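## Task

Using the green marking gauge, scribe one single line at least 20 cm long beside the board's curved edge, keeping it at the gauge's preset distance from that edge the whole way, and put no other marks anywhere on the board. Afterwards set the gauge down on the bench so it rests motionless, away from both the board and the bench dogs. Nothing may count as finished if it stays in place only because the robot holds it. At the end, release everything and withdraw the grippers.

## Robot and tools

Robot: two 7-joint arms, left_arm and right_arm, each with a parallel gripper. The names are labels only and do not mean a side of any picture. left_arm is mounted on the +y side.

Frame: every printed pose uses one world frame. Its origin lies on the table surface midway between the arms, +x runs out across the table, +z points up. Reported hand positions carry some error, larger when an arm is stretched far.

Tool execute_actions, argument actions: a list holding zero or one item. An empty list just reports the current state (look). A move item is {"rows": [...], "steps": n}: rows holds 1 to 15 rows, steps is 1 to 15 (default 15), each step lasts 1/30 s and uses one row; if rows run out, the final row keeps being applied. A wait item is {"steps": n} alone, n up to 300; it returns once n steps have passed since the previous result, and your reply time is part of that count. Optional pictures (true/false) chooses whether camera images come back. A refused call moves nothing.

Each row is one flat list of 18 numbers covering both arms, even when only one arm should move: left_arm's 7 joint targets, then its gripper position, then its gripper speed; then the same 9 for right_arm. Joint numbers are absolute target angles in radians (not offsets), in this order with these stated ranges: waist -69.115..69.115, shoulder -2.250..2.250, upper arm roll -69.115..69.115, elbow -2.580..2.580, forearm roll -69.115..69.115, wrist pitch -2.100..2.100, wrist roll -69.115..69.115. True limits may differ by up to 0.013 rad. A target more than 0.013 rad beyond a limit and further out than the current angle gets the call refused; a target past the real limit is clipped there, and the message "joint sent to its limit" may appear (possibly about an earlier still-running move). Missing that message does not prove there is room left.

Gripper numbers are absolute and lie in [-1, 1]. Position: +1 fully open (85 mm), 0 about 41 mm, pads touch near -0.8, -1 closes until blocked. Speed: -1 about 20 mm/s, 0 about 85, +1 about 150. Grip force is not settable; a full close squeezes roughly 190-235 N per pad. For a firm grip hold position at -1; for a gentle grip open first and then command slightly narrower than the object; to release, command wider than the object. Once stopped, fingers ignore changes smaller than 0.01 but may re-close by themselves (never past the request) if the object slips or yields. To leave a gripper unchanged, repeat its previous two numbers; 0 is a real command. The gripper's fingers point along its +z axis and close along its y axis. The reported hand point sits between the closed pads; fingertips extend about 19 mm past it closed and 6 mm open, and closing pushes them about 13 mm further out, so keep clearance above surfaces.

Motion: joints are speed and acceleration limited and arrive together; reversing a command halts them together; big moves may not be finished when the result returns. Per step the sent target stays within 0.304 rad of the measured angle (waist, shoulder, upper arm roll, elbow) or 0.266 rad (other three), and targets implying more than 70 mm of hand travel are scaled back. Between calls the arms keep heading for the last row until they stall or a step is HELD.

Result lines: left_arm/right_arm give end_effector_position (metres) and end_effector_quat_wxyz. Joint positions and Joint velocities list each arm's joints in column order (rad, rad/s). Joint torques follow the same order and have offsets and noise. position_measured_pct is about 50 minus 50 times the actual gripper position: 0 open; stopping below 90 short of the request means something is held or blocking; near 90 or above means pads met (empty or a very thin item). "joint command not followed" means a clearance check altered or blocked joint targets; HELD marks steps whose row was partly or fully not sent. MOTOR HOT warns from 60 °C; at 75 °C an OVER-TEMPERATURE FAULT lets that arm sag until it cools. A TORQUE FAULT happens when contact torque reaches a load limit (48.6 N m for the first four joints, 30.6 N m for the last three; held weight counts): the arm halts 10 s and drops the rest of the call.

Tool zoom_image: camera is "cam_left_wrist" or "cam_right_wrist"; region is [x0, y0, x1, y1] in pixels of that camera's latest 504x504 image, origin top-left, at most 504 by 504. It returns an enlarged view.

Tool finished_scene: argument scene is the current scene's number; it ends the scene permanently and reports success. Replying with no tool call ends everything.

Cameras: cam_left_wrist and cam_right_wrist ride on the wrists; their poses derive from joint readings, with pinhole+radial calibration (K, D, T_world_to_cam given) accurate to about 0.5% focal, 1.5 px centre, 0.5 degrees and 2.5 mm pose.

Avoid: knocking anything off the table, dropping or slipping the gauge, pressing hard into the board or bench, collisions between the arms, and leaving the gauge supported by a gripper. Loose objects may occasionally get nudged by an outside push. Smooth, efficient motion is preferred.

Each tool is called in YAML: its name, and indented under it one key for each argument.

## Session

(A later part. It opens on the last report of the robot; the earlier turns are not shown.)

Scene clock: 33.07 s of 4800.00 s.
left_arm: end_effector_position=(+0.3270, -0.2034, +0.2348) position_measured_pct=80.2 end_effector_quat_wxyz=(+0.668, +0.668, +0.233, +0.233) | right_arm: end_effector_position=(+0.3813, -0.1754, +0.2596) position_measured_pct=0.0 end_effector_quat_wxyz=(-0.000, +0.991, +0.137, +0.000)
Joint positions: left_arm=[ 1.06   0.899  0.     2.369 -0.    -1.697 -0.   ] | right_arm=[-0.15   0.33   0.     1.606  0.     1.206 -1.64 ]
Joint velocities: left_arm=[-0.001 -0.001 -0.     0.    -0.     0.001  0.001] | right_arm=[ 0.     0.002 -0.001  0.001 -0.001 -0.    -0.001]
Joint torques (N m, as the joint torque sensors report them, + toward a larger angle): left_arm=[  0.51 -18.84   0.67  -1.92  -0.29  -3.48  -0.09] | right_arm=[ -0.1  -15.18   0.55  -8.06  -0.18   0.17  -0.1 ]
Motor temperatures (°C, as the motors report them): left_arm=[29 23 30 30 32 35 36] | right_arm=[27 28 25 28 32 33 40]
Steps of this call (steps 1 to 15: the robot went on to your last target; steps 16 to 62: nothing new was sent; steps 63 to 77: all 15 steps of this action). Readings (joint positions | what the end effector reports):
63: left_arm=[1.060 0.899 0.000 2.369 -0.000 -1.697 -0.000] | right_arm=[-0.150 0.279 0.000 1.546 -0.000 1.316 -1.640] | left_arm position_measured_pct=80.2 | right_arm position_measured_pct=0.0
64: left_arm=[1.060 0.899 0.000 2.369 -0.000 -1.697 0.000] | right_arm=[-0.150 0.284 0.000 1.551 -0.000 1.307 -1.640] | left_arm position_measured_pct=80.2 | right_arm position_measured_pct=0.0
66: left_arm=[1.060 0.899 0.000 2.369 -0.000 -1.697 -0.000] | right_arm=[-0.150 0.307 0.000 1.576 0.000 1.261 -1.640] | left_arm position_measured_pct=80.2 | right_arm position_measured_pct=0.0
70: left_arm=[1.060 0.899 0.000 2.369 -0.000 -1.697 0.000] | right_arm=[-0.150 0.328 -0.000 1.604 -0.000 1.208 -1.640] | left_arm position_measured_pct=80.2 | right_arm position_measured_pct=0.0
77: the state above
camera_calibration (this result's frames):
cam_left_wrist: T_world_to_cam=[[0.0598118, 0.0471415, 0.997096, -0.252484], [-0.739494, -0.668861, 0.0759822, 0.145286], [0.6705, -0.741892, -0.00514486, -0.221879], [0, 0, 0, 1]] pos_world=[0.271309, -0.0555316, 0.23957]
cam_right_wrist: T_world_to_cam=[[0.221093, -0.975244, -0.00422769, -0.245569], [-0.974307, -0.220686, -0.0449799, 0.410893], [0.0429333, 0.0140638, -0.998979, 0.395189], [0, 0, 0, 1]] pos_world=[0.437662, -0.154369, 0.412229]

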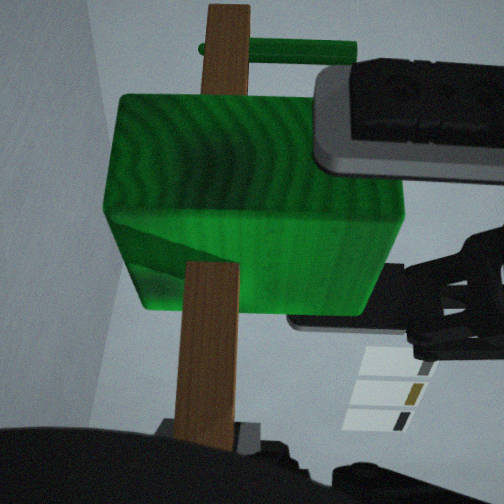

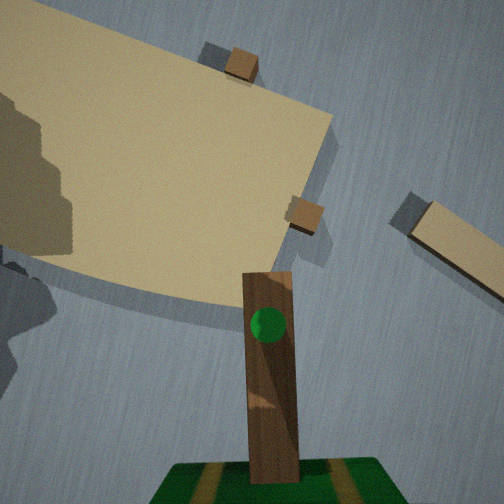

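execute_actions:
  actions:
    - {"rows":[[1.06,0.899,0,2.369,0,-1.697,0,-1,0,-0.15,0.33,0,1.6056,0,1.206,-1.64,-1,0]]}
  pictures: false

execute_actions:
  actions:
    - {"rows":[[1.06,0.899,0,2.369,0,-1.697,0,0,0,-0.15,0.33,0,1.6056,0,1.206,-1.64,-1,0]]}
  pictures: false

execute_actions:
  actions:
    - {"rows":[[1.06,0.899,0,2.369,0,-1.697,0,0,0,0.15,0.33,0,1.6056,0,1.206,-1.34,-1,0]]}

execute_actions:
  actions:
    - {"rows":[[-0.3,0.6,0,2.369,0,-1.697,0,0,0,0.15,0.33,0,1.6056,0,1.206,-1.34,-1,0]]}
  pictures: false

Scene clock: 37.60 s of 4800.00 s.
left_arm: end_effector_position=(+0.3264, -0.2039, +0.2337) position_measured_pct=80.2 end_effector_quat_wxyz=(+0.667, +0.669, +0.233, +0.232) | right_arm: end_effector_position=(+0.3808, -0.1735, +0.2599) position_measured_pct=32.5 end_effector_quat_wxyz=(-0.001, +0.990, +0.138, +0.000)
Joint positions: left_arm=[ 1.061  0.9    0.     2.369 -0.001 -1.696  0.   ] | right_arm=[-0.151  0.329 -0.002  1.605 -0.002  1.207 -1.64 ]
Joint velocities: left_arm=[ 0.     0.004 -0.001 -0.002 -0.    -0.004 -0.002] | right_arm=[-0.002 -0.001  0.002  0.001  0.001 -0.    -0.001]
Joint torques (N m, as the joint torque sensors report them, + toward a larger angle): left_arm=[  0.14 -20.68   0.63  -0.78   0.24  -4.23   0.17] | right_arm=[  1.13 -14.     1.96  -7.78   0.93   0.01  -0.29]
Motor temperatures (°C, as the motors report them): left_arm=[29 23 30 30 32 35 36] | right_arm=[27 28 25 28 32 33 40]
Steps of this call (steps 1 to 15: the robot went on to your last target; steps 16 to 90: nothing new was sent; then 1.03 s passed at rest; steps 91 to 105: all 15 steps of this action). Readings (joint positions | what the end effector reports):
91: left_arm=[1.060 0.899 0.000 2.369 -0.000 -1.697 0.000] | right_arm=[-0.150 0.330 0.000 1.606 0.000 1.206 -1.640] | left_arm position_measured_pct=80.2 | right_arm position_measured_pct=0.0
92: left_arm=[1.060 0.899 0.000 2.369 -0.000 -1.697 0.000] | right_arm=[-0.150 0.330 0.000 1.606 0.000 1.206 -1.640] | left_arm position_measured_pct=80.2 | right_arm position_measured_pct=0.8
94: left_arm=[1.060 0.899 0.000 2.369 -0.000 -1.697 -0.000] | right_arm=[-0.150 0.330 0.000 1.606 0.000 1.206 -1.640] | left_arm position_measured_pct=80.2 | right_arm position_measured_pct=4.8
98: left_arm=[1.060 0.899 0.000 2.369 -0.000 -1.697 -0.000] | right_arm=[-0.150 0.330 -0.000 1.606 0.000 1.206 -1.640] | left_arm position_measured_pct=80.2 | right_arm position_measured_pct=16.3
105: the state above

Scene clock: 38.10 s of 4800.00 s.
left_arm: end_effector_position=(+0.3270, -0.2034, +0.2348) position_measured_pct=50.0 end_effector_quat_wxyz=(+0.668, +0.668, +0.233, +0.233) | right_arm: end_effector_position=(+0.3813, -0.1754, +0.2594) position_measured_pct=32.5 end_effector_quat_wxyz=(+0.000, +0.991, +0.137, -0.000)
Joint positions: left_arm=[ 1.06   0.899 -0.     2.369  0.    -1.697  0.   ] | right_arm=[-0.15   0.33   0.     1.606  0.     1.206 -1.64 ]
Joint velocities: left_arm=[-0.001  0.001  0.    -0.     0.    -0.     0.   ] | right_arm=[ 0.     0.     0.    -0.001  0.    -0.    -0.001]
Joint torques (N m, as the joint torque sensors report them, + toward a larger angle): left_arm=[  0.89 -18.08   0.52  -1.61  -0.13  -3.23   0.19] | right_arm=[  0.06 -15.31   0.32  -8.21  -0.03   0.27  -0.22]
Motor temperatures (°C, as the motors report them): left_arm=[29 23 30 30 32 35 36] | right_arm=[27 28 25 28 32 33 40]
Steps of this call (steps 1 to 15: all 15 steps of this action). Readings (joint positions | what the end effector reports):
1: left_arm=[1.061 0.900 0.000 2.369 -0.001 -1.696 0.000] | right_arm=[-0.151 0.329 -0.002 1.605 -0.002 1.207 -1.640] | left_arm position_measured_pct=80.2 | right_arm position_measured_pct=32.5
2: left_arm=[1.061 0.900 0.000 2.369 -0.001 -1.696 0.000] | right_arm=[-0.152 0.329 -0.002 1.605 -0.002 1.207 -1.640] | left_arm position_measured_pct=79.8 | right_arm position_measured_pct=32.5
4: left_arm=[1.060 0.900 0.000 2.369 -0.000 -1.697 -0.000] | right_arm=[-0.151 0.330 -0.001 1.606 -0.001 1.206 -1.640] | left_arm position_measured_pct=75.4 | right_arm position_measured_pct=32.5
8: left_arm=[1.060 0.899 -0.000 2.369 0.000 -1.697 -0.000] | right_arm=[-0.150 0.330 0.000 1.606 0.000 1.206 -1.640] | left_arm position_measured_pct=63.9 | right_arm position_measured_pct=32.5
15: the state above

Scene clock: 38.60 s of 4800.00 s.
left_arm: end_effector_position=(+0.3270, -0.2034, +0.2348) position_measured_pct=50.0 end_effector_quat_wxyz=(+0.668, +0.668, +0.233, +0.233) | right_arm: end_effector_position=(+0.3988, -0.2993, +0.2594) position_measured_pct=32.5 end_effector_quat_wxyz=(+0.001, +0.990, +0.139, -0.000)
Joint positions: left_arm=[ 1.06   0.899  0.     2.369 -0.    -1.697  0.   ] | right_arm=[ 0.138  0.33   0.003  1.606  0.001  1.206 -1.345]
Joint velocities: left_arm=[-0.001 -0.     0.     0.     0.     0.     0.001] | right_arm=[ 0.139 -0.001  0.006  0.002  0.002  0.001  0.189]
Joint torques (N m, as the joint torque sensors report them, + toward a larger angle): left_arm=[  0.23 -18.5    0.76  -1.55   0.05  -3.09  -0.21] | right_arm=[ -2.57 -15.18  -1.09  -8.39  -0.97   0.05  -0.34]
Motor temperatures (°C, as the motors report them): left_arm=[29 23 30 30 32 35 36] | right_arm=[27 28 25 28 32 33 40]
Steps of this call (steps 1 to 15: all 15 steps of this action). Readings (joint positions | what the end effector reports):
1: left_arm=[1.060 0.899 -0.000 2.369 0.000 -1.697 0.000] | right_arm=[-0.148 0.330 -0.000 1.606 -0.000 1.206 -1.639] | left_arm position_measured_pct=50.0 | right_arm position_measured_pct=32.5
2: left_arm=[1.060 0.899 -0.000 2.369 0.000 -1.697 0.000] | right_arm=[-0.141 0.330 -0.002 1.606 -0.001 1.206 -1.635] | left_arm position_measured_pct=50.0 | right_arm position_measured_pct=32.5
4: left_arm=[1.060 0.899 -0.000 2.369 0.000 -1.697 -0.000] | right_arm=[-0.111 0.330 -0.003 1.605 -0.001 1.206 -1.612] | left_arm position_measured_pct=50.0 | right_arm position_measured_pct=32.5
8: left_arm=[1.060 0.899 0.000 2.369 -0.000 -1.697 -0.000] | right_arm=[0.001 0.330 -0.001 1.605 -0.000 1.206 -1.505] | left_arm position_measured_pct=50.0 | right_arm position_measured_pct=32.5
15: the state above
camera_calibration (this result's frames):
cam_left_wrist: T_world_to_cam=[[0.0598122, 0.047141, 0.997096, -0.252484], [-0.739494, -0.668861, 0.0759822, 0.145286], [0.6705, -0.741891, -0.00514557, -0.221878], [0, 0, 0, 1]] pos_world=[0.271309, -0.0555314, 0.23957]
cam_right_wrist: T_world_to_cam=[[0.225767, -0.974179, -0.00225923, -0.372282], [-0.973248, -0.225448, -0.0442823, 0.39857], [0.0426296, 0.0121963, -0.999017, 0.395616], [0, 0, 0, 1]] pos_world=[0.455092, -0.277637, 0.412036]

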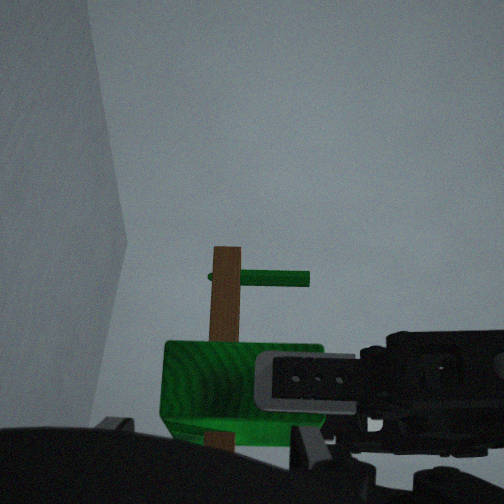

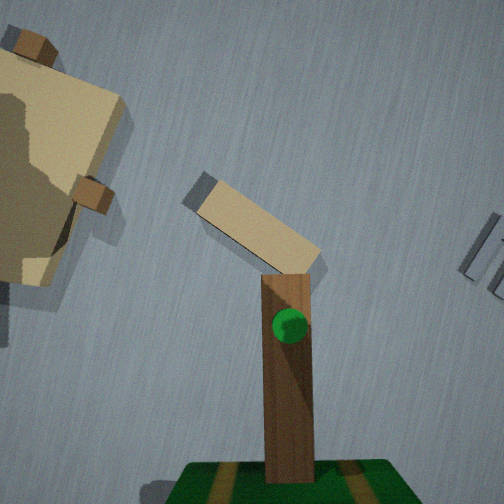

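Scene clock: 39.10 s of 4800.00 s.
left_arm: end_effector_position=(+0.4435, -0.0900, +0.3479) position_measured_pct=50.0 end_effector_quat_wxyz=(+0.687, +0.568, +0.289, +0.349) | right_arm: end_effector_position=(+0.3987, -0.3029, +0.2594) position_measured_pct=32.5 end_effector_quat_wxyz=(+0.000, +0.991, +0.137, -0.000)
Joint positions: left_arm=[ 0.788  0.711  0.001  2.369 -0.    -1.697  0.   ] | right_arm=[ 0.15   0.33   0.     1.606  0.     1.206 -1.34 ]
Joint velocities: left_arm=[-0.682 -0.281 -0.001 -0.001  0.001 -0.002  0.001] | right_arm=[ 0.001 -0.    -0.001 -0.     0.     0.     0.   ]
Joint torques (N m, as the joint torque sensors report them, + toward a larger angle): left_arm=[  0.62 -17.16   0.5   -3.33   0.02  -2.96   0.03] | right_arm=[  0.32 -15.34   0.49  -8.32  -0.06   0.32  -0.21]
Motor temperatures (°C, as the motors report them): left_arm=[29 23 30 30 32 35 36] | right_arm=[27 28 25 28 32 33 40]
Steps of this call (steps 1 to 15: all 15 steps of this action). Readings (joint positions | what the end effector reports):
1: left_arm=[1.059 0.898 0.000 2.369 -0.000 -1.697 0.000] | right_arm=[0.141 0.330 0.003 1.606 0.001 1.206 -1.341] | left_arm position_measured_pct=50.0 | right_arm position_measured_pct=32.5
2: left_arm=[1.052 0.891 0.001 2.369 -0.001 -1.696 0.000] | right_arm=[0.143 0.330 0.002 1.606 0.001 1.206 -1.340] | left_arm position_measured_pct=50.0 | right_arm position_measured_pct=32.5
4: left_arm=[1.022 0.861 0.002 2.370 -0.002 -1.696 0.000] | right_arm=[0.146 0.330 0.000 1.606 0.000 1.206 -1.340] | left_arm position_measured_pct=50.0 | right_arm position_measured_pct=32.5
8: left_arm=[0.940 0.794 0.001 2.369 -0.001 -1.697 0.000] | right_arm=[0.149 0.330 0.000 1.606 0.000 1.206 -1.340] | left_arm position_measured_pct=50.0 | right_arm position_measured_pct=32.5
15: the state above

execute_actions:
  actions:
    - {"rows":[[-0.3,0.6,0,2.369,0,-1.697,0,0,0,-0.516,0.8,0,1.1597,0,1.18,-2.58,-1,0]]}
  pictures: false

execute_actions:
  actions:
    - {"steps":40}
  pictures: false

execute_actions:
  actions:
    - {"rows":[[-0.3,0.6,0,2.369,0,-1.697,0,0,0,-0.516,0.8967,0,1.1597,0,1.085,-2.58,-1,0]]}

Scene clock: 45.00 s of 4800.00 s.
left_arm: end_effector_position=(+0.5117, +0.5221, +0.4140) position_measured_pct=50.0 end_effector_quat_wxyz=(+0.424, +0.313, +0.505, +0.684) | right_arm: end_effector_position=(+0.4811, -0.1522, +0.2060) position_measured_pct=32.5 end_effector_quat_wxyz=(+0.000, +0.988, +0.156, +0.004)
Joint positions: left_arm=[-0.3    0.6    0.     2.369 -0.    -1.697 -0.   ] | right_arm=[-0.13   0.6    0.002  1.345  0.001  1.189 -1.58 ]
Joint velocities: left_arm=[-0.     0.001  0.    -0.     0.     0.     0.001] | right_arm=[-0.673  0.502 -0.001 -0.476  0.    -0.026 -0.589]
Joint torques (N m, as the joint torque sensors report them, + toward a larger angle): left_arm=[ -0.08 -16.18   1.06  -3.86  -0.26  -3.1    0.14] | right_arm=[ -0.57 -20.92   0.08  -7.87  -0.17   0.54  -0.18]
Motor temperatures (°C, as the motors report them): left_arm=[29 23 30 30 32 35 36] | right_arm=[27 28 25 28 32 33 40]
Steps of this call (steps 1 to 75: the robot went on to your last target; steps 76 to 140: nothing new was sent; then 0.73 s passed at rest; steps 141 to 155: all 15 steps of this action). Readings (joint positions | what the end effector reports):
141: left_arm=[-0.300 0.600 0.000 2.369 -0.000 -1.697 -0.000] | right_arm=[0.148 0.331 0.000 1.605 0.000 1.206 -1.341] | left_arm position_measured_pct=50.0 | right_arm position_measured_pct=32.5
142: left_arm=[-0.300 0.600 -0.000 2.369 -0.000 -1.697 0.000] | right_arm=[0.141 0.338 0.002 1.599 0.001 1.206 -1.345] | left_arm position_measured_pct=50.0 | right_arm position_measured_pct=32.5
144: left_arm=[-0.300 0.600 0.000 2.369 0.000 -1.697 -0.000] | right_arm=[0.111 0.368 0.003 1.572 0.002 1.205 -1.368] | left_arm position_measured_pct=50.0 | right_arm position_measured_pct=32.5
148: left_arm=[-0.300 0.600 0.000 2.369 -0.000 -1.697 -0.000] | right_arm=[0.022 0.458 0.001 1.483 0.001 1.197 -1.446] | left_arm position_measured_pct=50.0 | right_arm position_measured_pct=32.5
155: the state above

Scene clock: 46.33 s of 4800.00 s.
left_arm: end_effector_position=(+0.5117, +0.5221, +0.4140) position_measured_pct=50.0 end_effector_quat_wxyz=(+0.424, +0.313, +0.505, +0.684) | right_arm: end_effector_position=(+0.4344, +0.0708, +0.1475) position_measured_pct=32.5 end_effector_quat_wxyz=(-0.001, +0.989, -0.149, +0.001)
Joint positions: left_arm=[-0.3    0.6    0.     2.369 -0.    -1.697 -0.   ] | right_arm=[-0.516  0.8   -0.     1.16  -0.     1.18  -2.58 ]
Joint velocities: left_arm=[ 0.    -0.001 -0.    -0.    -0.     0.     0.001] | right_arm=[-0.     0.     0.001 -0.    -0.     0.     0.002]
Joint torques (N m, as the joint torque sensors report them, + toward a larger angle): left_arm=[  0.9  -16.47   0.54  -4.29  -0.08  -2.99   0.59] | right_arm=[ -0.07 -23.37   0.76  -8.32   0.09   0.25  -0.19]
Motor temperatures (°C, as the motors report them): left_arm=[29 23 30 30 32 35 36] | right_arm=[27 28 25 28 32 33 40]
Steps of this call (steps 1 to 40: the robot went on to your last target). Readings (joint positions | what the end effector reports):
1: left_arm=[-0.300 0.600 0.000 2.369 -0.000 -1.697 0.000] | right_arm=[-0.153 0.616 0.002 1.330 0.001 1.188 -1.599] | left_arm position_measured_pct=50.0 | right_arm position_measured_pct=32.5
2: left_arm=[-0.300 0.600 0.000 2.369 -0.000 -1.697 -0.000] | right_arm=[-0.175 0.631 0.002 1.316 0.001 1.187 -1.619] | left_arm position_measured_pct=50.0 | right_arm position_measured_pct=32.5
4: left_arm=[-0.300 0.600 0.000 2.369 -0.000 -1.697 -0.000] | right_arm=[-0.222 0.657 0.002 1.290 0.001 1.186 -1.660] | left_arm position_measured_pct=50.0 | right_arm position_measured_pct=32.5
8: left_arm=[-0.300 0.600 0.000 2.369 -0.000 -1.697 0.000] | right_arm=[-0.315 0.703 0.001 1.248 0.001 1.184 -1.749] | left_arm position_measured_pct=50.0 | right_arm position_measured_pct=32.5
40: the state above

Scene clock: 46.83 s of 4800.00 s.
left_arm: end_effector_position=(+0.5117, +0.5221, +0.4140) position_measured_pct=50.0 end_effector_quat_wxyz=(+0.424, +0.313, +0.505, +0.684) | right_arm: end_effector_position=(+0.4447, +0.0796, +0.0899) position_measured_pct=32.5 end_effector_quat_wxyz=(-0.000, +0.989, -0.149, +0.000)
Joint positions: left_arm=[-0.3    0.6    0.     2.369 -0.    -1.697 -0.   ] | right_arm=[-0.516  0.896  0.     1.16   0.     1.085 -2.58 ]
Joint velocities: left_arm=[ 0.    -0.002 -0.     0.     0.    -0.    -0.001] | right_arm=[ 0.     0.008  0.001  0.    -0.     0.    -0.001]
Joint torques (N m, as the joint torque sensors report them, + toward a larger angle): left_arm=[  0.76 -16.23   0.77  -4.2   -0.1   -2.96   0.02] | right_arm=[  0.12 -24.6    0.47  -8.05  -0.06   0.22  -0.14]
Motor temperatures (°C, as the motors report them): left_arm=[29 23 30 30 32 35 36] | right_arm=[27 28 25 28 32 33 40]
Steps of this call (steps 1 to 15: all 15 steps of this action). Readings (joint positions | what the end effector reports):
1: left_arm=[-0.300 0.600 -0.000 2.369 -0.000 -1.697 -0.000] | right_arm=[-0.516 0.801 0.000 1.160 -0.000 1.179 -2.580] | left_arm position_measured_pct=50.0 | right_arm position_measured_pct=32.5
2: left_arm=[-0.300 0.600 0.000 2.369 -0.000 -1.697 -0.000] | right_arm=[-0.516 0.807 0.000 1.159 0.000 1.175 -2.580] | left_arm position_measured_pct=50.0 | right_arm position_measured_pct=32.5
4: left_arm=[-0.300 0.600 0.000 2.369 -0.000 -1.697 -0.000] | right_arm=[-0.516 0.836 0.000 1.157 0.000 1.148 -2.580] | left_arm position_measured_pct=50.0 | right_arm position_measured_pct=32.5
8: left_arm=[-0.300 0.600 -0.000 2.369 -0.000 -1.697 -0.000] | right_arm=[-0.516 0.891 -0.000 1.161 -0.000 1.090 -2.580] | left_arm position_measured_pct=50.0 | right_arm position_measured_pct=32.5
15: the state above
camera_calibration (this result's frames):
cam_left_wrist: T_world_to_cam=[[-0.296768, -0.0620478, 0.952932, -0.218693], [0.476715, -0.874279, 0.0915354, 0.231947], [0.827449, 0.481442, 0.289038, -0.647435], [0, 0, 0, 1]] pos_world=[0.360245, 0.500919, 0.374301]
cam_right_wrist: T_world_to_cam=[[-0.34389, -0.938997, -0.00493542, 0.236907], [-0.937975, 0.343754, -0.0451187, 0.46021], [0.0440629, -0.0108866, -0.998969, 0.220843], [0, 0, 0, 1]] pos_world=[0.503405, 0.0666607, 0.242549]

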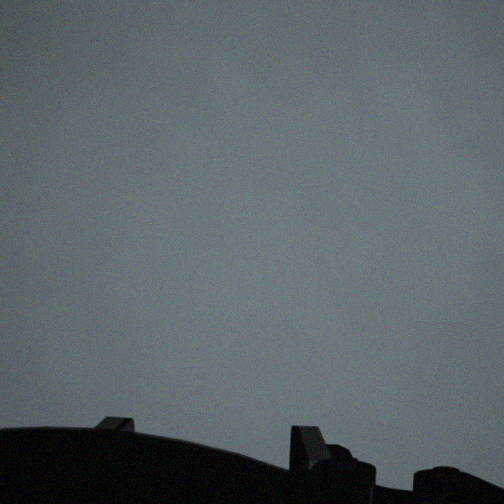

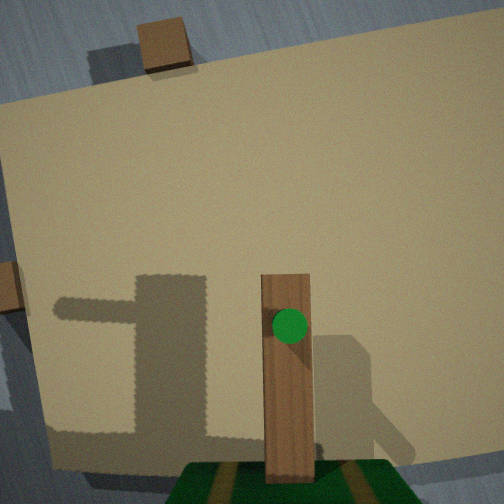

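execute_actions:
  actions:
    - {"rows":[[-0.3,0.6,0,2.369,0,-1.697,0,0,0,-0.55,0.8967,0,1.1597,0,1.085,-2.575,-1,0]],"steps":8}
  pictures: false

execute_actions:
  actions:
    - {"rows":[[-0.3,0.6,0,2.369,0,-1.697,0,0,0,-0.55,0.9327,0,1.1597,0,1.049,-2.575,-1,0]]}

Scene clock: 50.27 s of 4800.00 s.
left_arm: end_effector_position=(+0.5117, +0.5221, +0.4140) position_measured_pct=50.0 end_effector_quat_wxyz=(+0.424, +0.313, +0.505, +0.684) | right_arm: end_effector_position=(+0.4316, +0.0955, +0.0894) position_measured_pct=32.5 end_effector_quat_wxyz=(-0.001, +0.991, -0.130, -0.000)
Joint positions: left_arm=[-0.3    0.6    0.     2.369 -0.    -1.697  0.   ] | right_arm=[-0.549  0.897 -0.001  1.16  -0.     1.085 -2.575]
Joint velocities: left_arm=[ 0.    -0.     0.     0.    -0.    -0.    -0.001] | right_arm=[-0.013 -0.     0.023 -0.001  0.01   0.001  0.001]
Joint torques (N m, as the joint torque sensors report them, + toward a larger angle): left_arm=[  0.1  -16.8    0.72  -4.15  -0.45  -3.15   0.04] | right_arm=[  0.28 -24.41   0.73  -7.87   0.2    0.38  -0.28]
Motor temperatures (°C, as the motors report them): left_arm=[29 23 30 30 32 35 36] | right_arm=[27 28 25 28 32 33 40]
Steps of this call (steps 1 to 15: the robot went on to your last target; steps 16 to 90: nothing new was sent; then 0.17 s passed at rest; steps 91 to 98: all 8 steps of this action). Readings (joint positions | what the end effector reports):
91: left_arm=[-0.300 0.600 0.000 2.369 -0.000 -1.697 0.000] | right_arm=[-0.517 0.897 0.000 1.160 0.000 1.085 -2.580] | left_arm position_measured_pct=50.0 | right_arm position_measured_pct=32.5
92: left_arm=[-0.300 0.600 0.000 2.369 -0.000 -1.697 -0.000] | right_arm=[-0.524 0.897 0.002 1.160 0.001 1.085 -2.579] | left_arm position_measured_pct=50.0 | right_arm position_measured_pct=32.5
94: left_arm=[-0.300 0.600 0.000 2.369 -0.000 -1.697 -0.000] | right_arm=[-0.541 0.897 0.001 1.160 0.000 1.085 -2.577] | left_arm position_measured_pct=50.0 | right_arm position_measured_pct=32.5
98: the state above

Scene clock: 50.77 s of 4800.00 s.
left_arm: end_effector_position=(+0.5117, +0.5221, +0.4140) position_measured_pct=50.0 end_effector_quat_wxyz=(+0.424, +0.313, +0.505, +0.684) | right_arm: end_effector_position=(+0.4344, +0.0981, +0.0676) position_measured_pct=32.5 end_effector_quat_wxyz=(-0.000, +0.992, -0.130, +0.000)
Joint positions: left_arm=[-0.3    0.6   -0.     2.369 -0.    -1.697  0.   ] | right_arm=[-0.55   0.933 -0.     1.16  -0.     1.049 -2.575]
Joint velocities: left_arm=[-0.     0.001  0.    -0.     0.     0.    -0.001] | right_arm=[-0.     0.001 -0.    -0.    -0.    -0.    -0.   ]
Joint torques (N m, as the joint torque sensors report them, + toward a larger angle): left_arm=[  0.67 -16.57   0.68  -4.13  -0.1   -2.87   0.01] | right_arm=[ -0.09 -24.45   0.69  -7.45  -0.14   0.27  -0.2 ]
Motor temperatures (°C, as the motors report them): left_arm=[29 23 30 30 32 35 36] | right_arm=[27 28 25 28 32 33 40]
Steps of this call (steps 1 to 15: all 15 steps of this action). Readings (joint positions | what the end effector reports):
1: left_arm=[-0.300 0.600 0.000 2.369 -0.000 -1.697 -0.000] | right_arm=[-0.549 0.898 -0.001 1.160 -0.000 1.084 -2.575] | left_arm position_measured_pct=50.0 | right_arm position_measured_pct=32.5
2: left_arm=[-0.300 0.600 0.000 2.369 -0.000 -1.697 0.000] | right_arm=[-0.549 0.904 -0.000 1.159 0.000 1.079 -2.575] | left_arm position_measured_pct=50.0 | right_arm position_measured_pct=32.5
4: left_arm=[-0.300 0.600 0.000 2.369 -0.000 -1.697 0.000] | right_arm=[-0.549 0.923 0.000 1.159 0.000 1.060 -2.575] | left_arm position_measured_pct=50.0 | right_arm position_measured_pct=32.5
8: left_arm=[-0.300 0.600 0.000 2.369 -0.000 -1.697 -0.000] | right_arm=[-0.550 0.931 -0.000 1.160 -0.000 1.050 -2.575] | left_arm position_measured_pct=50.0 | right_arm position_measured_pct=32.5
15: the state above
camera_calibration (this result's frames):
cam_left_wrist: T_world_to_cam=[[-0.296768, -0.0620478, 0.952932, -0.218693], [0.476715, -0.874279, 0.0915354, 0.231947], [0.827448, 0.481442, 0.289038, -0.647435], [0, 0, 0, 1]] pos_world=[0.360245, 0.50092, 0.374301]
cam_right_wrist: T_world_to_cam=[[-0.307036, -0.951687, -0.0044864, 0.235803], [-0.950677, 0.306922, -0.0448572, 0.452262], [0.044067, -0.00950765, -0.998983, 0.199138], [0, 0, 0, 1]] pos_world=[0.493579, 0.0874949, 0.22028]

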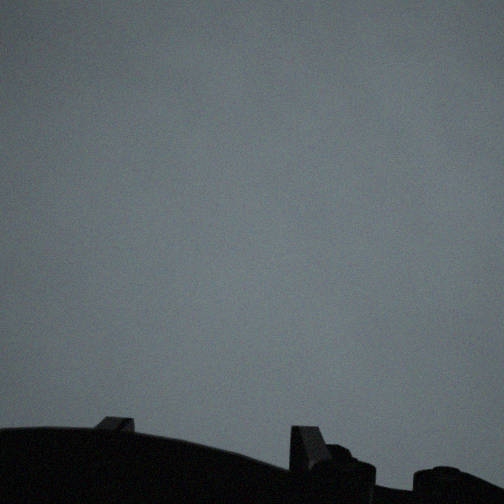

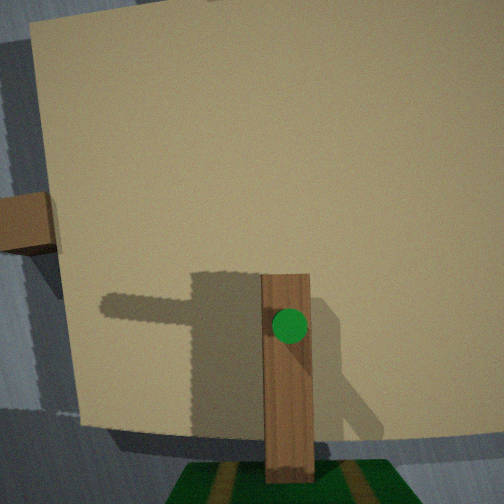

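execute_actions:
  actions:
    - {"rows":[[-0.3,0.6,0,2.369,0,-1.697,0,0,0,-0.544,0.9442,0,1.1597,0,1.0375,-2.58,-1,0]]}

execute_actions:
  actions:
    - {"rows":[[-0.3,0.6,0,2.369,0,-1.697,0,0,0,-0.534,0.9442,0,1.1597,0,1.0375,-2.57,-1,0]]}

Scene clock: 52.73 s of 4800.00 s.
left_arm: end_effector_position=(+0.5117, +0.5221, +0.4140) position_measured_pct=50.0 end_effector_quat_wxyz=(+0.424, +0.313, +0.505, +0.684) | right_arm: end_effector_position=(+0.4375, +0.0960, +0.0605) position_measured_pct=32.5 end_effector_quat_wxyz=(-0.000, +0.991, -0.135, +0.000)
Joint positions: left_arm=[-0.3    0.6    0.     2.369 -0.    -1.697  0.   ] | right_arm=[-0.544  0.944  0.     1.16   0.     1.037 -2.58 ]
Joint velocities: left_arm=[ 0.     0.001  0.     0.    -0.     0.    -0.001] | right_arm=[ 0.    -0.     0.001 -0.     0.001 -0.    -0.   ]
Joint torques (N m, as the joint torque sensors report them, + toward a larger angle): left_arm=[  0.29 -16.4    0.52  -4.19  -0.2   -2.97   0.05] | right_arm=[ -0.19 -24.93   0.68  -7.58  -0.02   0.33  -0.05]
Motor temperatures (°C, as the motors report them): left_arm=[29 23 30 30 32 35 36] | right_arm=[27 28 25 28 32 33 40]
Steps of this call (steps 1 to 15: the robot went on to your last target; steps 16 to 44: nothing new was sent; steps 45 to 59: all 15 steps of this action). Readings (joint positions | what the end effector reports):
45: left_arm=[-0.300 0.600 0.000 2.369 -0.000 -1.697 -0.000] | right_arm=[-0.549 0.934 -0.000 1.160 -0.000 1.048 -2.575] | left_arm position_measured_pct=50.0 | right_arm position_measured_pct=32.5
46: left_arm=[-0.300 0.600 0.000 2.369 -0.000 -1.697 -0.000] | right_arm=[-0.547 0.938 -0.001 1.159 -0.000 1.045 -2.577] | left_arm position_measured_pct=50.0 | right_arm position_measured_pct=32.5
48: left_arm=[-0.300 0.600 0.000 2.369 -0.000 -1.697 -0.000] | right_arm=[-0.545 0.942 0.000 1.160 0.000 1.039 -2.579] | left_arm position_measured_pct=50.0 | right_arm position_measured_pct=32.5
52: left_arm=[-0.300 0.600 -0.000 2.369 -0.000 -1.697 0.000] | right_arm=[-0.544 0.944 0.000 1.160 0.000 1.038 -2.580] | left_arm position_measured_pct=50.0 | right_arm position_measured_pct=32.5
59: the state above
camera_calibration (this result's frames):
cam_left_wrist: T_world_to_cam=[[-0.296768, -0.0620477, 0.952932, -0.218693], [0.476715, -0.874279, 0.0915354, 0.231947], [0.827449, 0.481442, 0.289037, -0.647435], [0, 0, 0, 1]] pos_world=[0.360245, 0.50092, 0.374301]
cam_right_wrist: T_world_to_cam=[[-0.317449, -0.948265, -0.00439418, 0.238947], [-0.947259, 0.31732, -0.0448096, 0.453043], [0.0438857, -0.0100624, -0.998986, 0.192022], [0, 0, 0, 1]] pos_world=[0.496576, 0.0847571, 0.213178]

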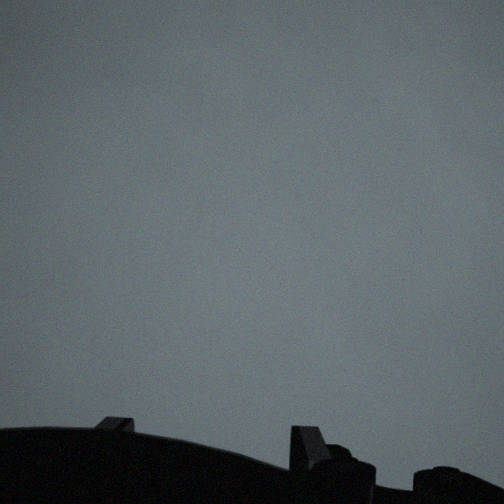

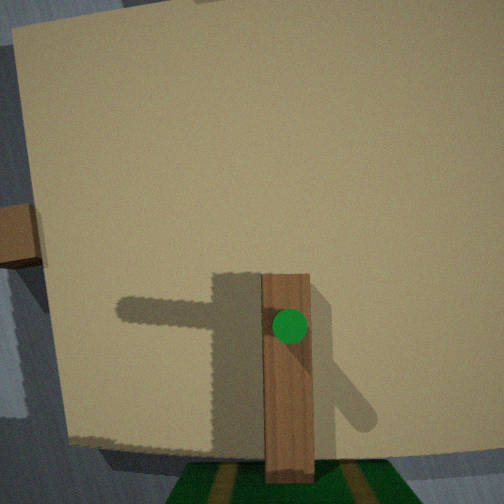

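Scene clock: 53.23 s of 4800.00 s.
left_arm: end_effector_position=(+0.5117, +0.5221, +0.4140) position_measured_pct=50.0 end_effector_quat_wxyz=(+0.424, +0.313, +0.505, +0.684) | right_arm: end_effector_position=(+0.4392, +0.0931, +0.0602) position_measured_pct=32.5 end_effector_quat_wxyz=(-0.001, +0.991, -0.134, -0.002)
Joint positions: left_arm=[-0.3    0.6    0.     2.369 -0.    -1.697 -0.   ] | right_arm=[-0.536  0.944 -0.002  1.16  -0.002  1.038 -2.57 ]
Joint velocities: left_arm=[ 0.    -0.    -0.    -0.     0.     0.    -0.001] | right_arm=[ 0.001  0.002 -0.    -0.     0.001 -0.    -0.   ]
Joint torques (N m, as the joint torque sensors report them, + toward a larger angle): left_arm=[  0.05 -16.81   0.69  -4.23   0.13  -3.15   0.04] | right_arm=[  1.47 -24.35   2.15  -7.81   0.69   0.04  -0.07]
Motor temperatures (°C, as the motors report them): left_arm=[29 23 30 30 32 35 36] | right_arm=[27 28 25 28 32 33 40]
Steps of this call (steps 1 to 15: all 15 steps of this action). Readings (joint positions | what the end effector reports):
1: left_arm=[-0.300 0.600 0.000 2.369 -0.000 -1.697 0.000] | right_arm=[-0.543 0.944 -0.000 1.160 -0.000 1.037 -2.579] | left_arm position_measured_pct=50.0 | right_arm position_measured_pct=32.5
2: left_arm=[-0.300 0.600 0.000 2.369 -0.000 -1.697 -0.000] | right_arm=[-0.539 0.944 -0.001 1.160 -0.001 1.037 -2.576] | left_arm position_measured_pct=50.0 | right_arm position_measured_pct=32.5
4: left_arm=[-0.300 0.600 0.000 2.369 -0.000 -1.697 0.000] | right_arm=[-0.537 0.944 -0.002 1.160 -0.002 1.038 -2.572] | left_arm position_measured_pct=50.0 | right_arm position_measured_pct=32.5
8: left_arm=[-0.300 0.600 0.000 2.369 -0.000 -1.697 0.000] | right_arm=[-0.536 0.944 -0.002 1.160 -0.002 1.038 -2.570] | left_arm position_measured_pct=50.0 | right_arm position_measured_pct=32.5
15: the state above
camera_calibration (this result's frames):
cam_left_wrist: T_world_to_cam=[[-0.296768, -0.062048, 0.952932, -0.218693], [0.476716, -0.874279, 0.0915353, 0.231947], [0.827448, 0.481442, 0.289038, -0.647435], [0, 0, 0, 1]] pos_world=[0.360245, 0.50092, 0.374301]
cam_right_wrist: T_world_to_cam=[[-0.31532, -0.948973, -0.00477585, 0.23588], [-0.94811, 0.315241, -0.041359, 0.455953], [0.0407541, -0.00851328, -0.999133, 0.192814], [0, 0, 0, 1]] pos_world=[0.498813, 0.0817498, 0.212631]

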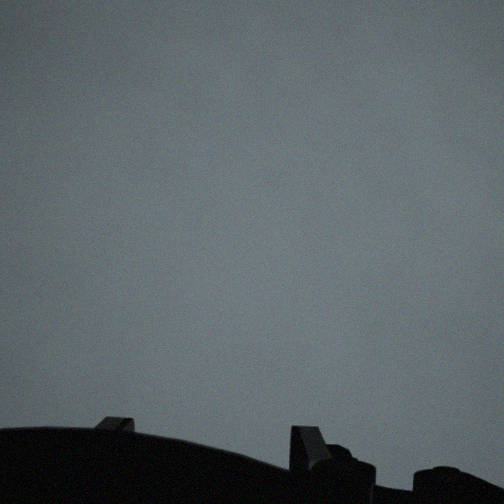

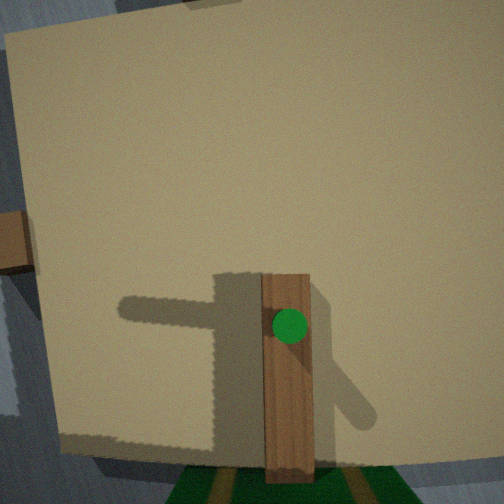

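execute_actions:
  actions:
    - {"rows":[[-0.3,0.6,0,2.369,0,-1.697,0,0,0,-0.534,0.955,0,1.1597,0,1.027,-2.55,-1,0]]}
  pictures: false

Scene clock: 54.70 s of 4800.00 s.
left_arm: end_effector_position=(+0.5117, +0.5221, +0.4140) position_measured_pct=50.0 end_effector_quat_wxyz=(+0.424, +0.313, +0.505, +0.684) | right_arm: end_effector_position=(+0.4387, +0.0929, +0.0586) position_measured_pct=32.5 end_effector_quat_wxyz=(-0.000, +0.992, -0.126, -0.002)
Joint positions: left_arm=[-0.3    0.6    0.     2.369 -0.    -1.697 -0.   ] | right_arm=[-0.536  0.946 -0.002  1.162 -0.003  1.036 -2.552]
Joint velocities: left_arm=[-0.    -0.     0.     0.    -0.     0.001 -0.   ] | right_arm=[ 0.001  0.     0.     0.001  0.001  0.    -0.001]
Joint torques (N m, as the joint torque sensors report them, + toward a larger angle): left_arm=[  0.26 -16.58   0.64  -4.21  -0.38  -3.29   0.05] | right_arm=[  1.71 -16.87   2.18  -9.2    1.19  -3.78   0.95]
Motor temperatures (°C, as the motors report them): left_arm=[29 23 30 30 32 35 36] | right_arm=[27 28 25 28 32 33 40]
Steps of this call (steps 1 to 15: the robot went on to your last target; steps 16 to 29: nothing new was sent; steps 30 to 44: all 15 steps of this action). Readings (joint positions | what the end effector reports):
30: left_arm=[-0.300 0.600 0.000 2.369 -0.000 -1.697 0.000] | right_arm=[-0.536 0.946 -0.002 1.160 -0.002 1.038 -2.569] | left_arm position_measured_pct=50.0 | right_arm position_measured_pct=32.5
31: left_arm=[-0.300 0.600 0.000 2.369 -0.000 -1.697 0.000] | right_arm=[-0.536 0.948 -0.002 1.160 -0.002 1.037 -2.563] | left_arm position_measured_pct=50.0 | right_arm position_measured_pct=32.5
33: left_arm=[-0.300 0.600 0.000 2.369 -0.000 -1.697 0.000] | right_arm=[-0.536 0.947 -0.002 1.161 -0.002 1.037 -2.555] | left_arm position_measured_pct=50.0 | right_arm position_measured_pct=32.5
37: left_arm=[-0.300 0.600 0.000 2.369 -0.000 -1.697 0.000] | right_arm=[-0.536 0.946 -0.002 1.162 -0.003 1.036 -2.552] | left_arm position_measured_pct=50.0 | right_arm position_measured_pct=32.5
44: the state above

execute_actions:
  actions:
    - {"rows":[[-0.3,0.6,0,2.369,0,-1.697,0,0,0,-0.502,0.8971,0,1.2855,0,0.959,-2.472,-1,0]]}

Scene clock: 57.63 s of 4800.00 s.
left_arm: end_effector_position=(+0.5117, +0.5221, +0.4140) position_measured_pct=50.0 end_effector_quat_wxyz=(+0.424, +0.313, +0.505, +0.684) | right_arm: end_effector_position=(+0.4313, +0.0683, +0.0590) position_measured_pct=32.5 end_effector_quat_wxyz=(-0.006, +0.995, -0.099, +0.000)
Joint positions: left_arm=[-0.3    0.6    0.     2.369 -0.    -1.697  0.   ] | right_arm=[-0.508  0.893 -0.006  1.282 -0.004  0.957 -2.472]
Joint velocities: left_arm=[-0.     0.001  0.     0.    -0.    -0.     0.   ] | right_arm=[ 0.004 -0.004 -0.001  0.007  0.     0.    -0.   ]
Joint torques (N m, as the joint torque sensors report them, + toward a larger angle): left_arm=[ -0.16 -16.48   1.09  -4.03   0.18  -2.92   0.02] | right_arm=[  4.11 -19.29   5.29  -4.27   1.97   0.95  -0.39]
Motor temperatures (°C, as the motors report them): left_arm=[29 23 30 30 32 35 36] | right_arm=[27 28 25 28 32 33 40]
Steps of this call (steps 1 to 15: the robot went on to your last target; steps 16 to 73: nothing new was sent; steps 74 to 88: all 15 steps of this action). Readings (joint positions | what the end effector reports):
74: left_arm=[-0.300 0.600 -0.000 2.369 -0.000 -1.697 0.000] | right_arm=[-0.536 0.945 -0.002 1.163 -0.003 1.035 -2.552] | left_arm position_measured_pct=50.0 | right_arm position_measured_pct=32.5
75: left_arm=[-0.300 0.600 0.000 2.369 0.000 -1.697 0.000] | right_arm=[-0.534 0.942 -0.003 1.168 -0.003 1.030 -2.548] | left_arm position_measured_pct=50.0 | right_arm position_measured_pct=32.5
77: left_arm=[-0.300 0.600 -0.000 2.369 -0.000 -1.697 0.000] | right_arm=[-0.528 0.930 -0.006 1.194 -0.005 1.010 -2.531] | left_arm position_measured_pct=50.0 | right_arm position_measured_pct=32.5
81: left_arm=[-0.300 0.600 0.000 2.369 -0.000 -1.697 -0.000] | right_arm=[-0.512 0.899 -0.007 1.267 -0.005 0.966 -2.481] | left_arm position_measured_pct=50.0 | right_arm position_measured_pct=32.5
88: the state above
camera_calibration (this result's frames):
cam_left_wrist: T_world_to_cam=[[-0.296768, -0.0620477, 0.952932, -0.218693], [0.476715, -0.874279, 0.0915355, 0.231947], [0.827448, 0.481442, 0.289038, -0.647435], [0, 0, 0, 1]] pos_world=[0.360245, 0.500919, 0.374301]
cam_right_wrist: T_world_to_cam=[[-0.246384, -0.969023, -0.016983, 0.182165], [-0.968069, 0.246902, -0.0433736, 0.469654], [0.0462232, 0.00575419, -0.998915, 0.188405], [0, 0, 0, 1]] pos_world=[0.490832, 0.0594794, 0.211665]

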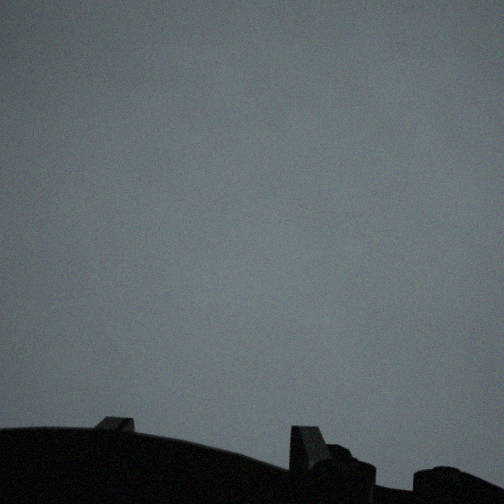

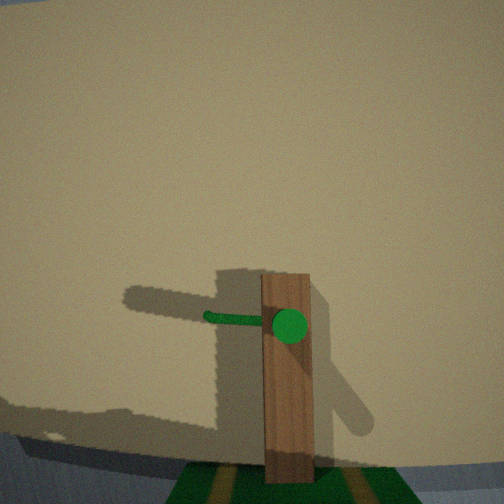

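execute_actions:
  actions:
    - {"rows":[[-0.3,0.6,0,2.369,0,-1.697,0,0,0,-0.471,0.8481,0,1.3975,0,0.896,-2.421,-1,0]]}
  pictures: false

execute_actions:
  actions:
    - {"rows":[[-0.3,0.6,0,2.369,0,-1.697,0,0,0,-0.433,0.8094,0,1.4862,0,0.846,-2.331,-1,0]]}

Scene clock: 61.30 s of 4800.00 s.
left_arm: end_effector_position=(+0.5117, +0.5221, +0.4140) position_measured_pct=50.0 end_effector_quat_wxyz=(+0.424, +0.313, +0.505, +0.684) | right_arm: end_effector_position=(+0.4241, +0.0364, +0.0587) position_measured_pct=32.5 end_effector_quat_wxyz=(-0.005, +0.996, -0.089, +0.002)
Joint positions: left_arm=[-0.3    0.6   -0.     2.369 -0.    -1.697 -0.   ] | right_arm=[-0.476  0.844 -0.005  1.394 -0.003  0.894 -2.421]
Joint velocities: left_arm=[ 0.001 -0.001  0.    -0.     0.    -0.    -0.001] | right_arm=[ 0.005 -0.003 -0.001  0.005 -0.     0.001 -0.001]
Joint torques (N m, as the joint torque sensors report them, + toward a larger angle): left_arm=[  0.82 -16.25   0.78  -4.07  -0.14  -3.14   0.1 ] | right_arm=[  2.97 -18.18   3.98  -4.68   1.18   1.06  -0.38]
Motor temperatures (°C, as the motors report them): left_arm=[29 23 30 30 32 35 36] | right_arm=[27 28 25 28 32 33 40]
Steps of this call (steps 1 to 15: the robot went on to your last target; steps 16 to 90: nothing new was sent; then 0.17 s passed at rest; steps 91 to 105: all 15 steps of this action). Readings (joint positions | what the end effector reports):
91: left_arm=[-0.300 0.600 -0.000 2.369 -0.000 -1.697 0.000] | right_arm=[-0.508 0.892 -0.006 1.283 -0.004 0.957 -2.471] | left_arm position_measured_pct=50.0 | right_arm position_measured_pct=32.5
92: left_arm=[-0.300 0.600 0.000 2.369 -0.000 -1.697 -0.000] | right_arm=[-0.506 0.889 -0.007 1.289 -0.004 0.954 -2.469] | left_arm position_measured_pct=50.0 | right_arm position_measured_pct=32.5
94: left_arm=[-0.300 0.600 0.000 2.369 -0.000 -1.697 -0.000] | right_arm=[-0.497 0.876 -0.006 1.318 -0.004 0.940 -2.457] | left_arm position_measured_pct=50.0 | right_arm position_measured_pct=32.5
98: left_arm=[-0.300 0.600 0.000 2.369 -0.000 -1.697 0.000] | right_arm=[-0.479 0.849 -0.005 1.384 -0.003 0.900 -2.425] | left_arm position_measured_pct=50.0 | right_arm position_measured_pct=32.5
105: the state above

Scene clock: 61.80 s of 4800.00 s.
left_arm: end_effector_position=(+0.5117, +0.5221, +0.4140) position_measured_pct=50.0 end_effector_quat_wxyz=(+0.424, +0.313, +0.505, +0.684) | right_arm: end_effector_position=(+0.4188, +0.0069, +0.0586) position_measured_pct=32.5 end_effector_quat_wxyz=(-0.005, +0.998, -0.063, +0.002)
Joint positions: left_arm=[-0.3    0.6    0.     2.369 -0.    -1.697 -0.   ] | right_arm=[-0.438  0.805 -0.005  1.483 -0.003  0.844 -2.331]
Joint velocities: left_arm=[ 0.     0.    -0.     0.    -0.     0.    -0.002] | right_arm=[ 0.002 -0.001 -0.003  0.002  0.001 -0.    -0.002]
Joint torques (N m, as the joint torque sensors report them, + toward a larger angle): left_arm=[  0.5  -16.2    0.64  -4.17   0.05  -3.1    0.1 ] | right_arm=[  3.62 -17.82   4.59  -4.22   1.27   0.88  -0.35]
Motor temperatures (°C, as the motors report them): left_arm=[29 23 30 30 32 35 36] | right_arm=[27 28 25 28 32 33 40]
Steps of this call (steps 1 to 15: all 15 steps of this action). Readings (joint positions | what the end effector reports):
1: left_arm=[-0.300 0.600 0.000 2.369 -0.000 -1.697 0.000] | right_arm=[-0.475 0.843 -0.005 1.395 -0.003 0.894 -2.420] | left_arm position_measured_pct=50.0 | right_arm position_measured_pct=32.5
2: left_arm=[-0.300 0.600 -0.000 2.369 -0.000 -1.697 0.000] | right_arm=[-0.472 0.840 -0.005 1.401 -0.003 0.891 -2.415] | left_arm position_measured_pct=50.0 | right_arm position_measured_pct=32.5
4: left_arm=[-0.300 0.600 -0.000 2.369 0.000 -1.697 -0.000] | right_arm=[-0.459 0.827 -0.006 1.429 -0.003 0.876 -2.388] | left_arm position_measured_pct=50.0 | right_arm position_measured_pct=32.5
8: left_arm=[-0.300 0.600 -0.000 2.369 -0.000 -1.697 0.000] | right_arm=[-0.441 0.807 -0.005 1.478 -0.003 0.847 -2.334] | left_arm position_measured_pct=50.0 | right_arm position_measured_pct=32.5
15: the state above
camera_calibration (this result's frames):
cam_left_wrist: T_world_to_cam=[[-0.296768, -0.0620478, 0.952932, -0.218693], [0.476715, -0.874279, 0.0915354, 0.231947], [0.827448, 0.481442, 0.289037, -0.647435], [0, 0, 0, 1]] pos_world=[0.360245, 0.50092, 0.374301]
cam_right_wrist: T_world_to_cam=[[-0.176542, -0.984174, -0.0152951, 0.0903516], [-0.983101, 0.177072, -0.0464612, 0.479656], [0.0484342, 0.00683431, -0.998803, 0.187977], [0, 0, 0, 1]] pos_world=[0.478396, 0.00270356, 0.211419]

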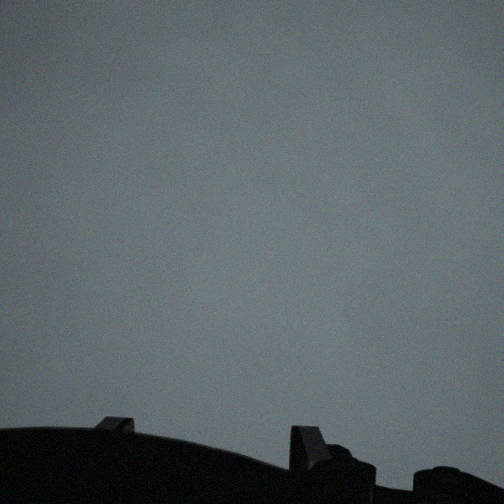

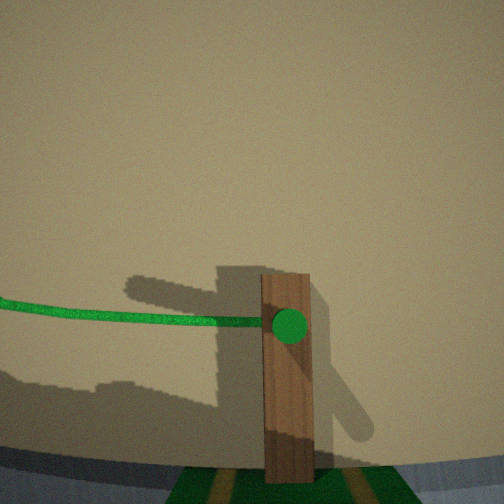

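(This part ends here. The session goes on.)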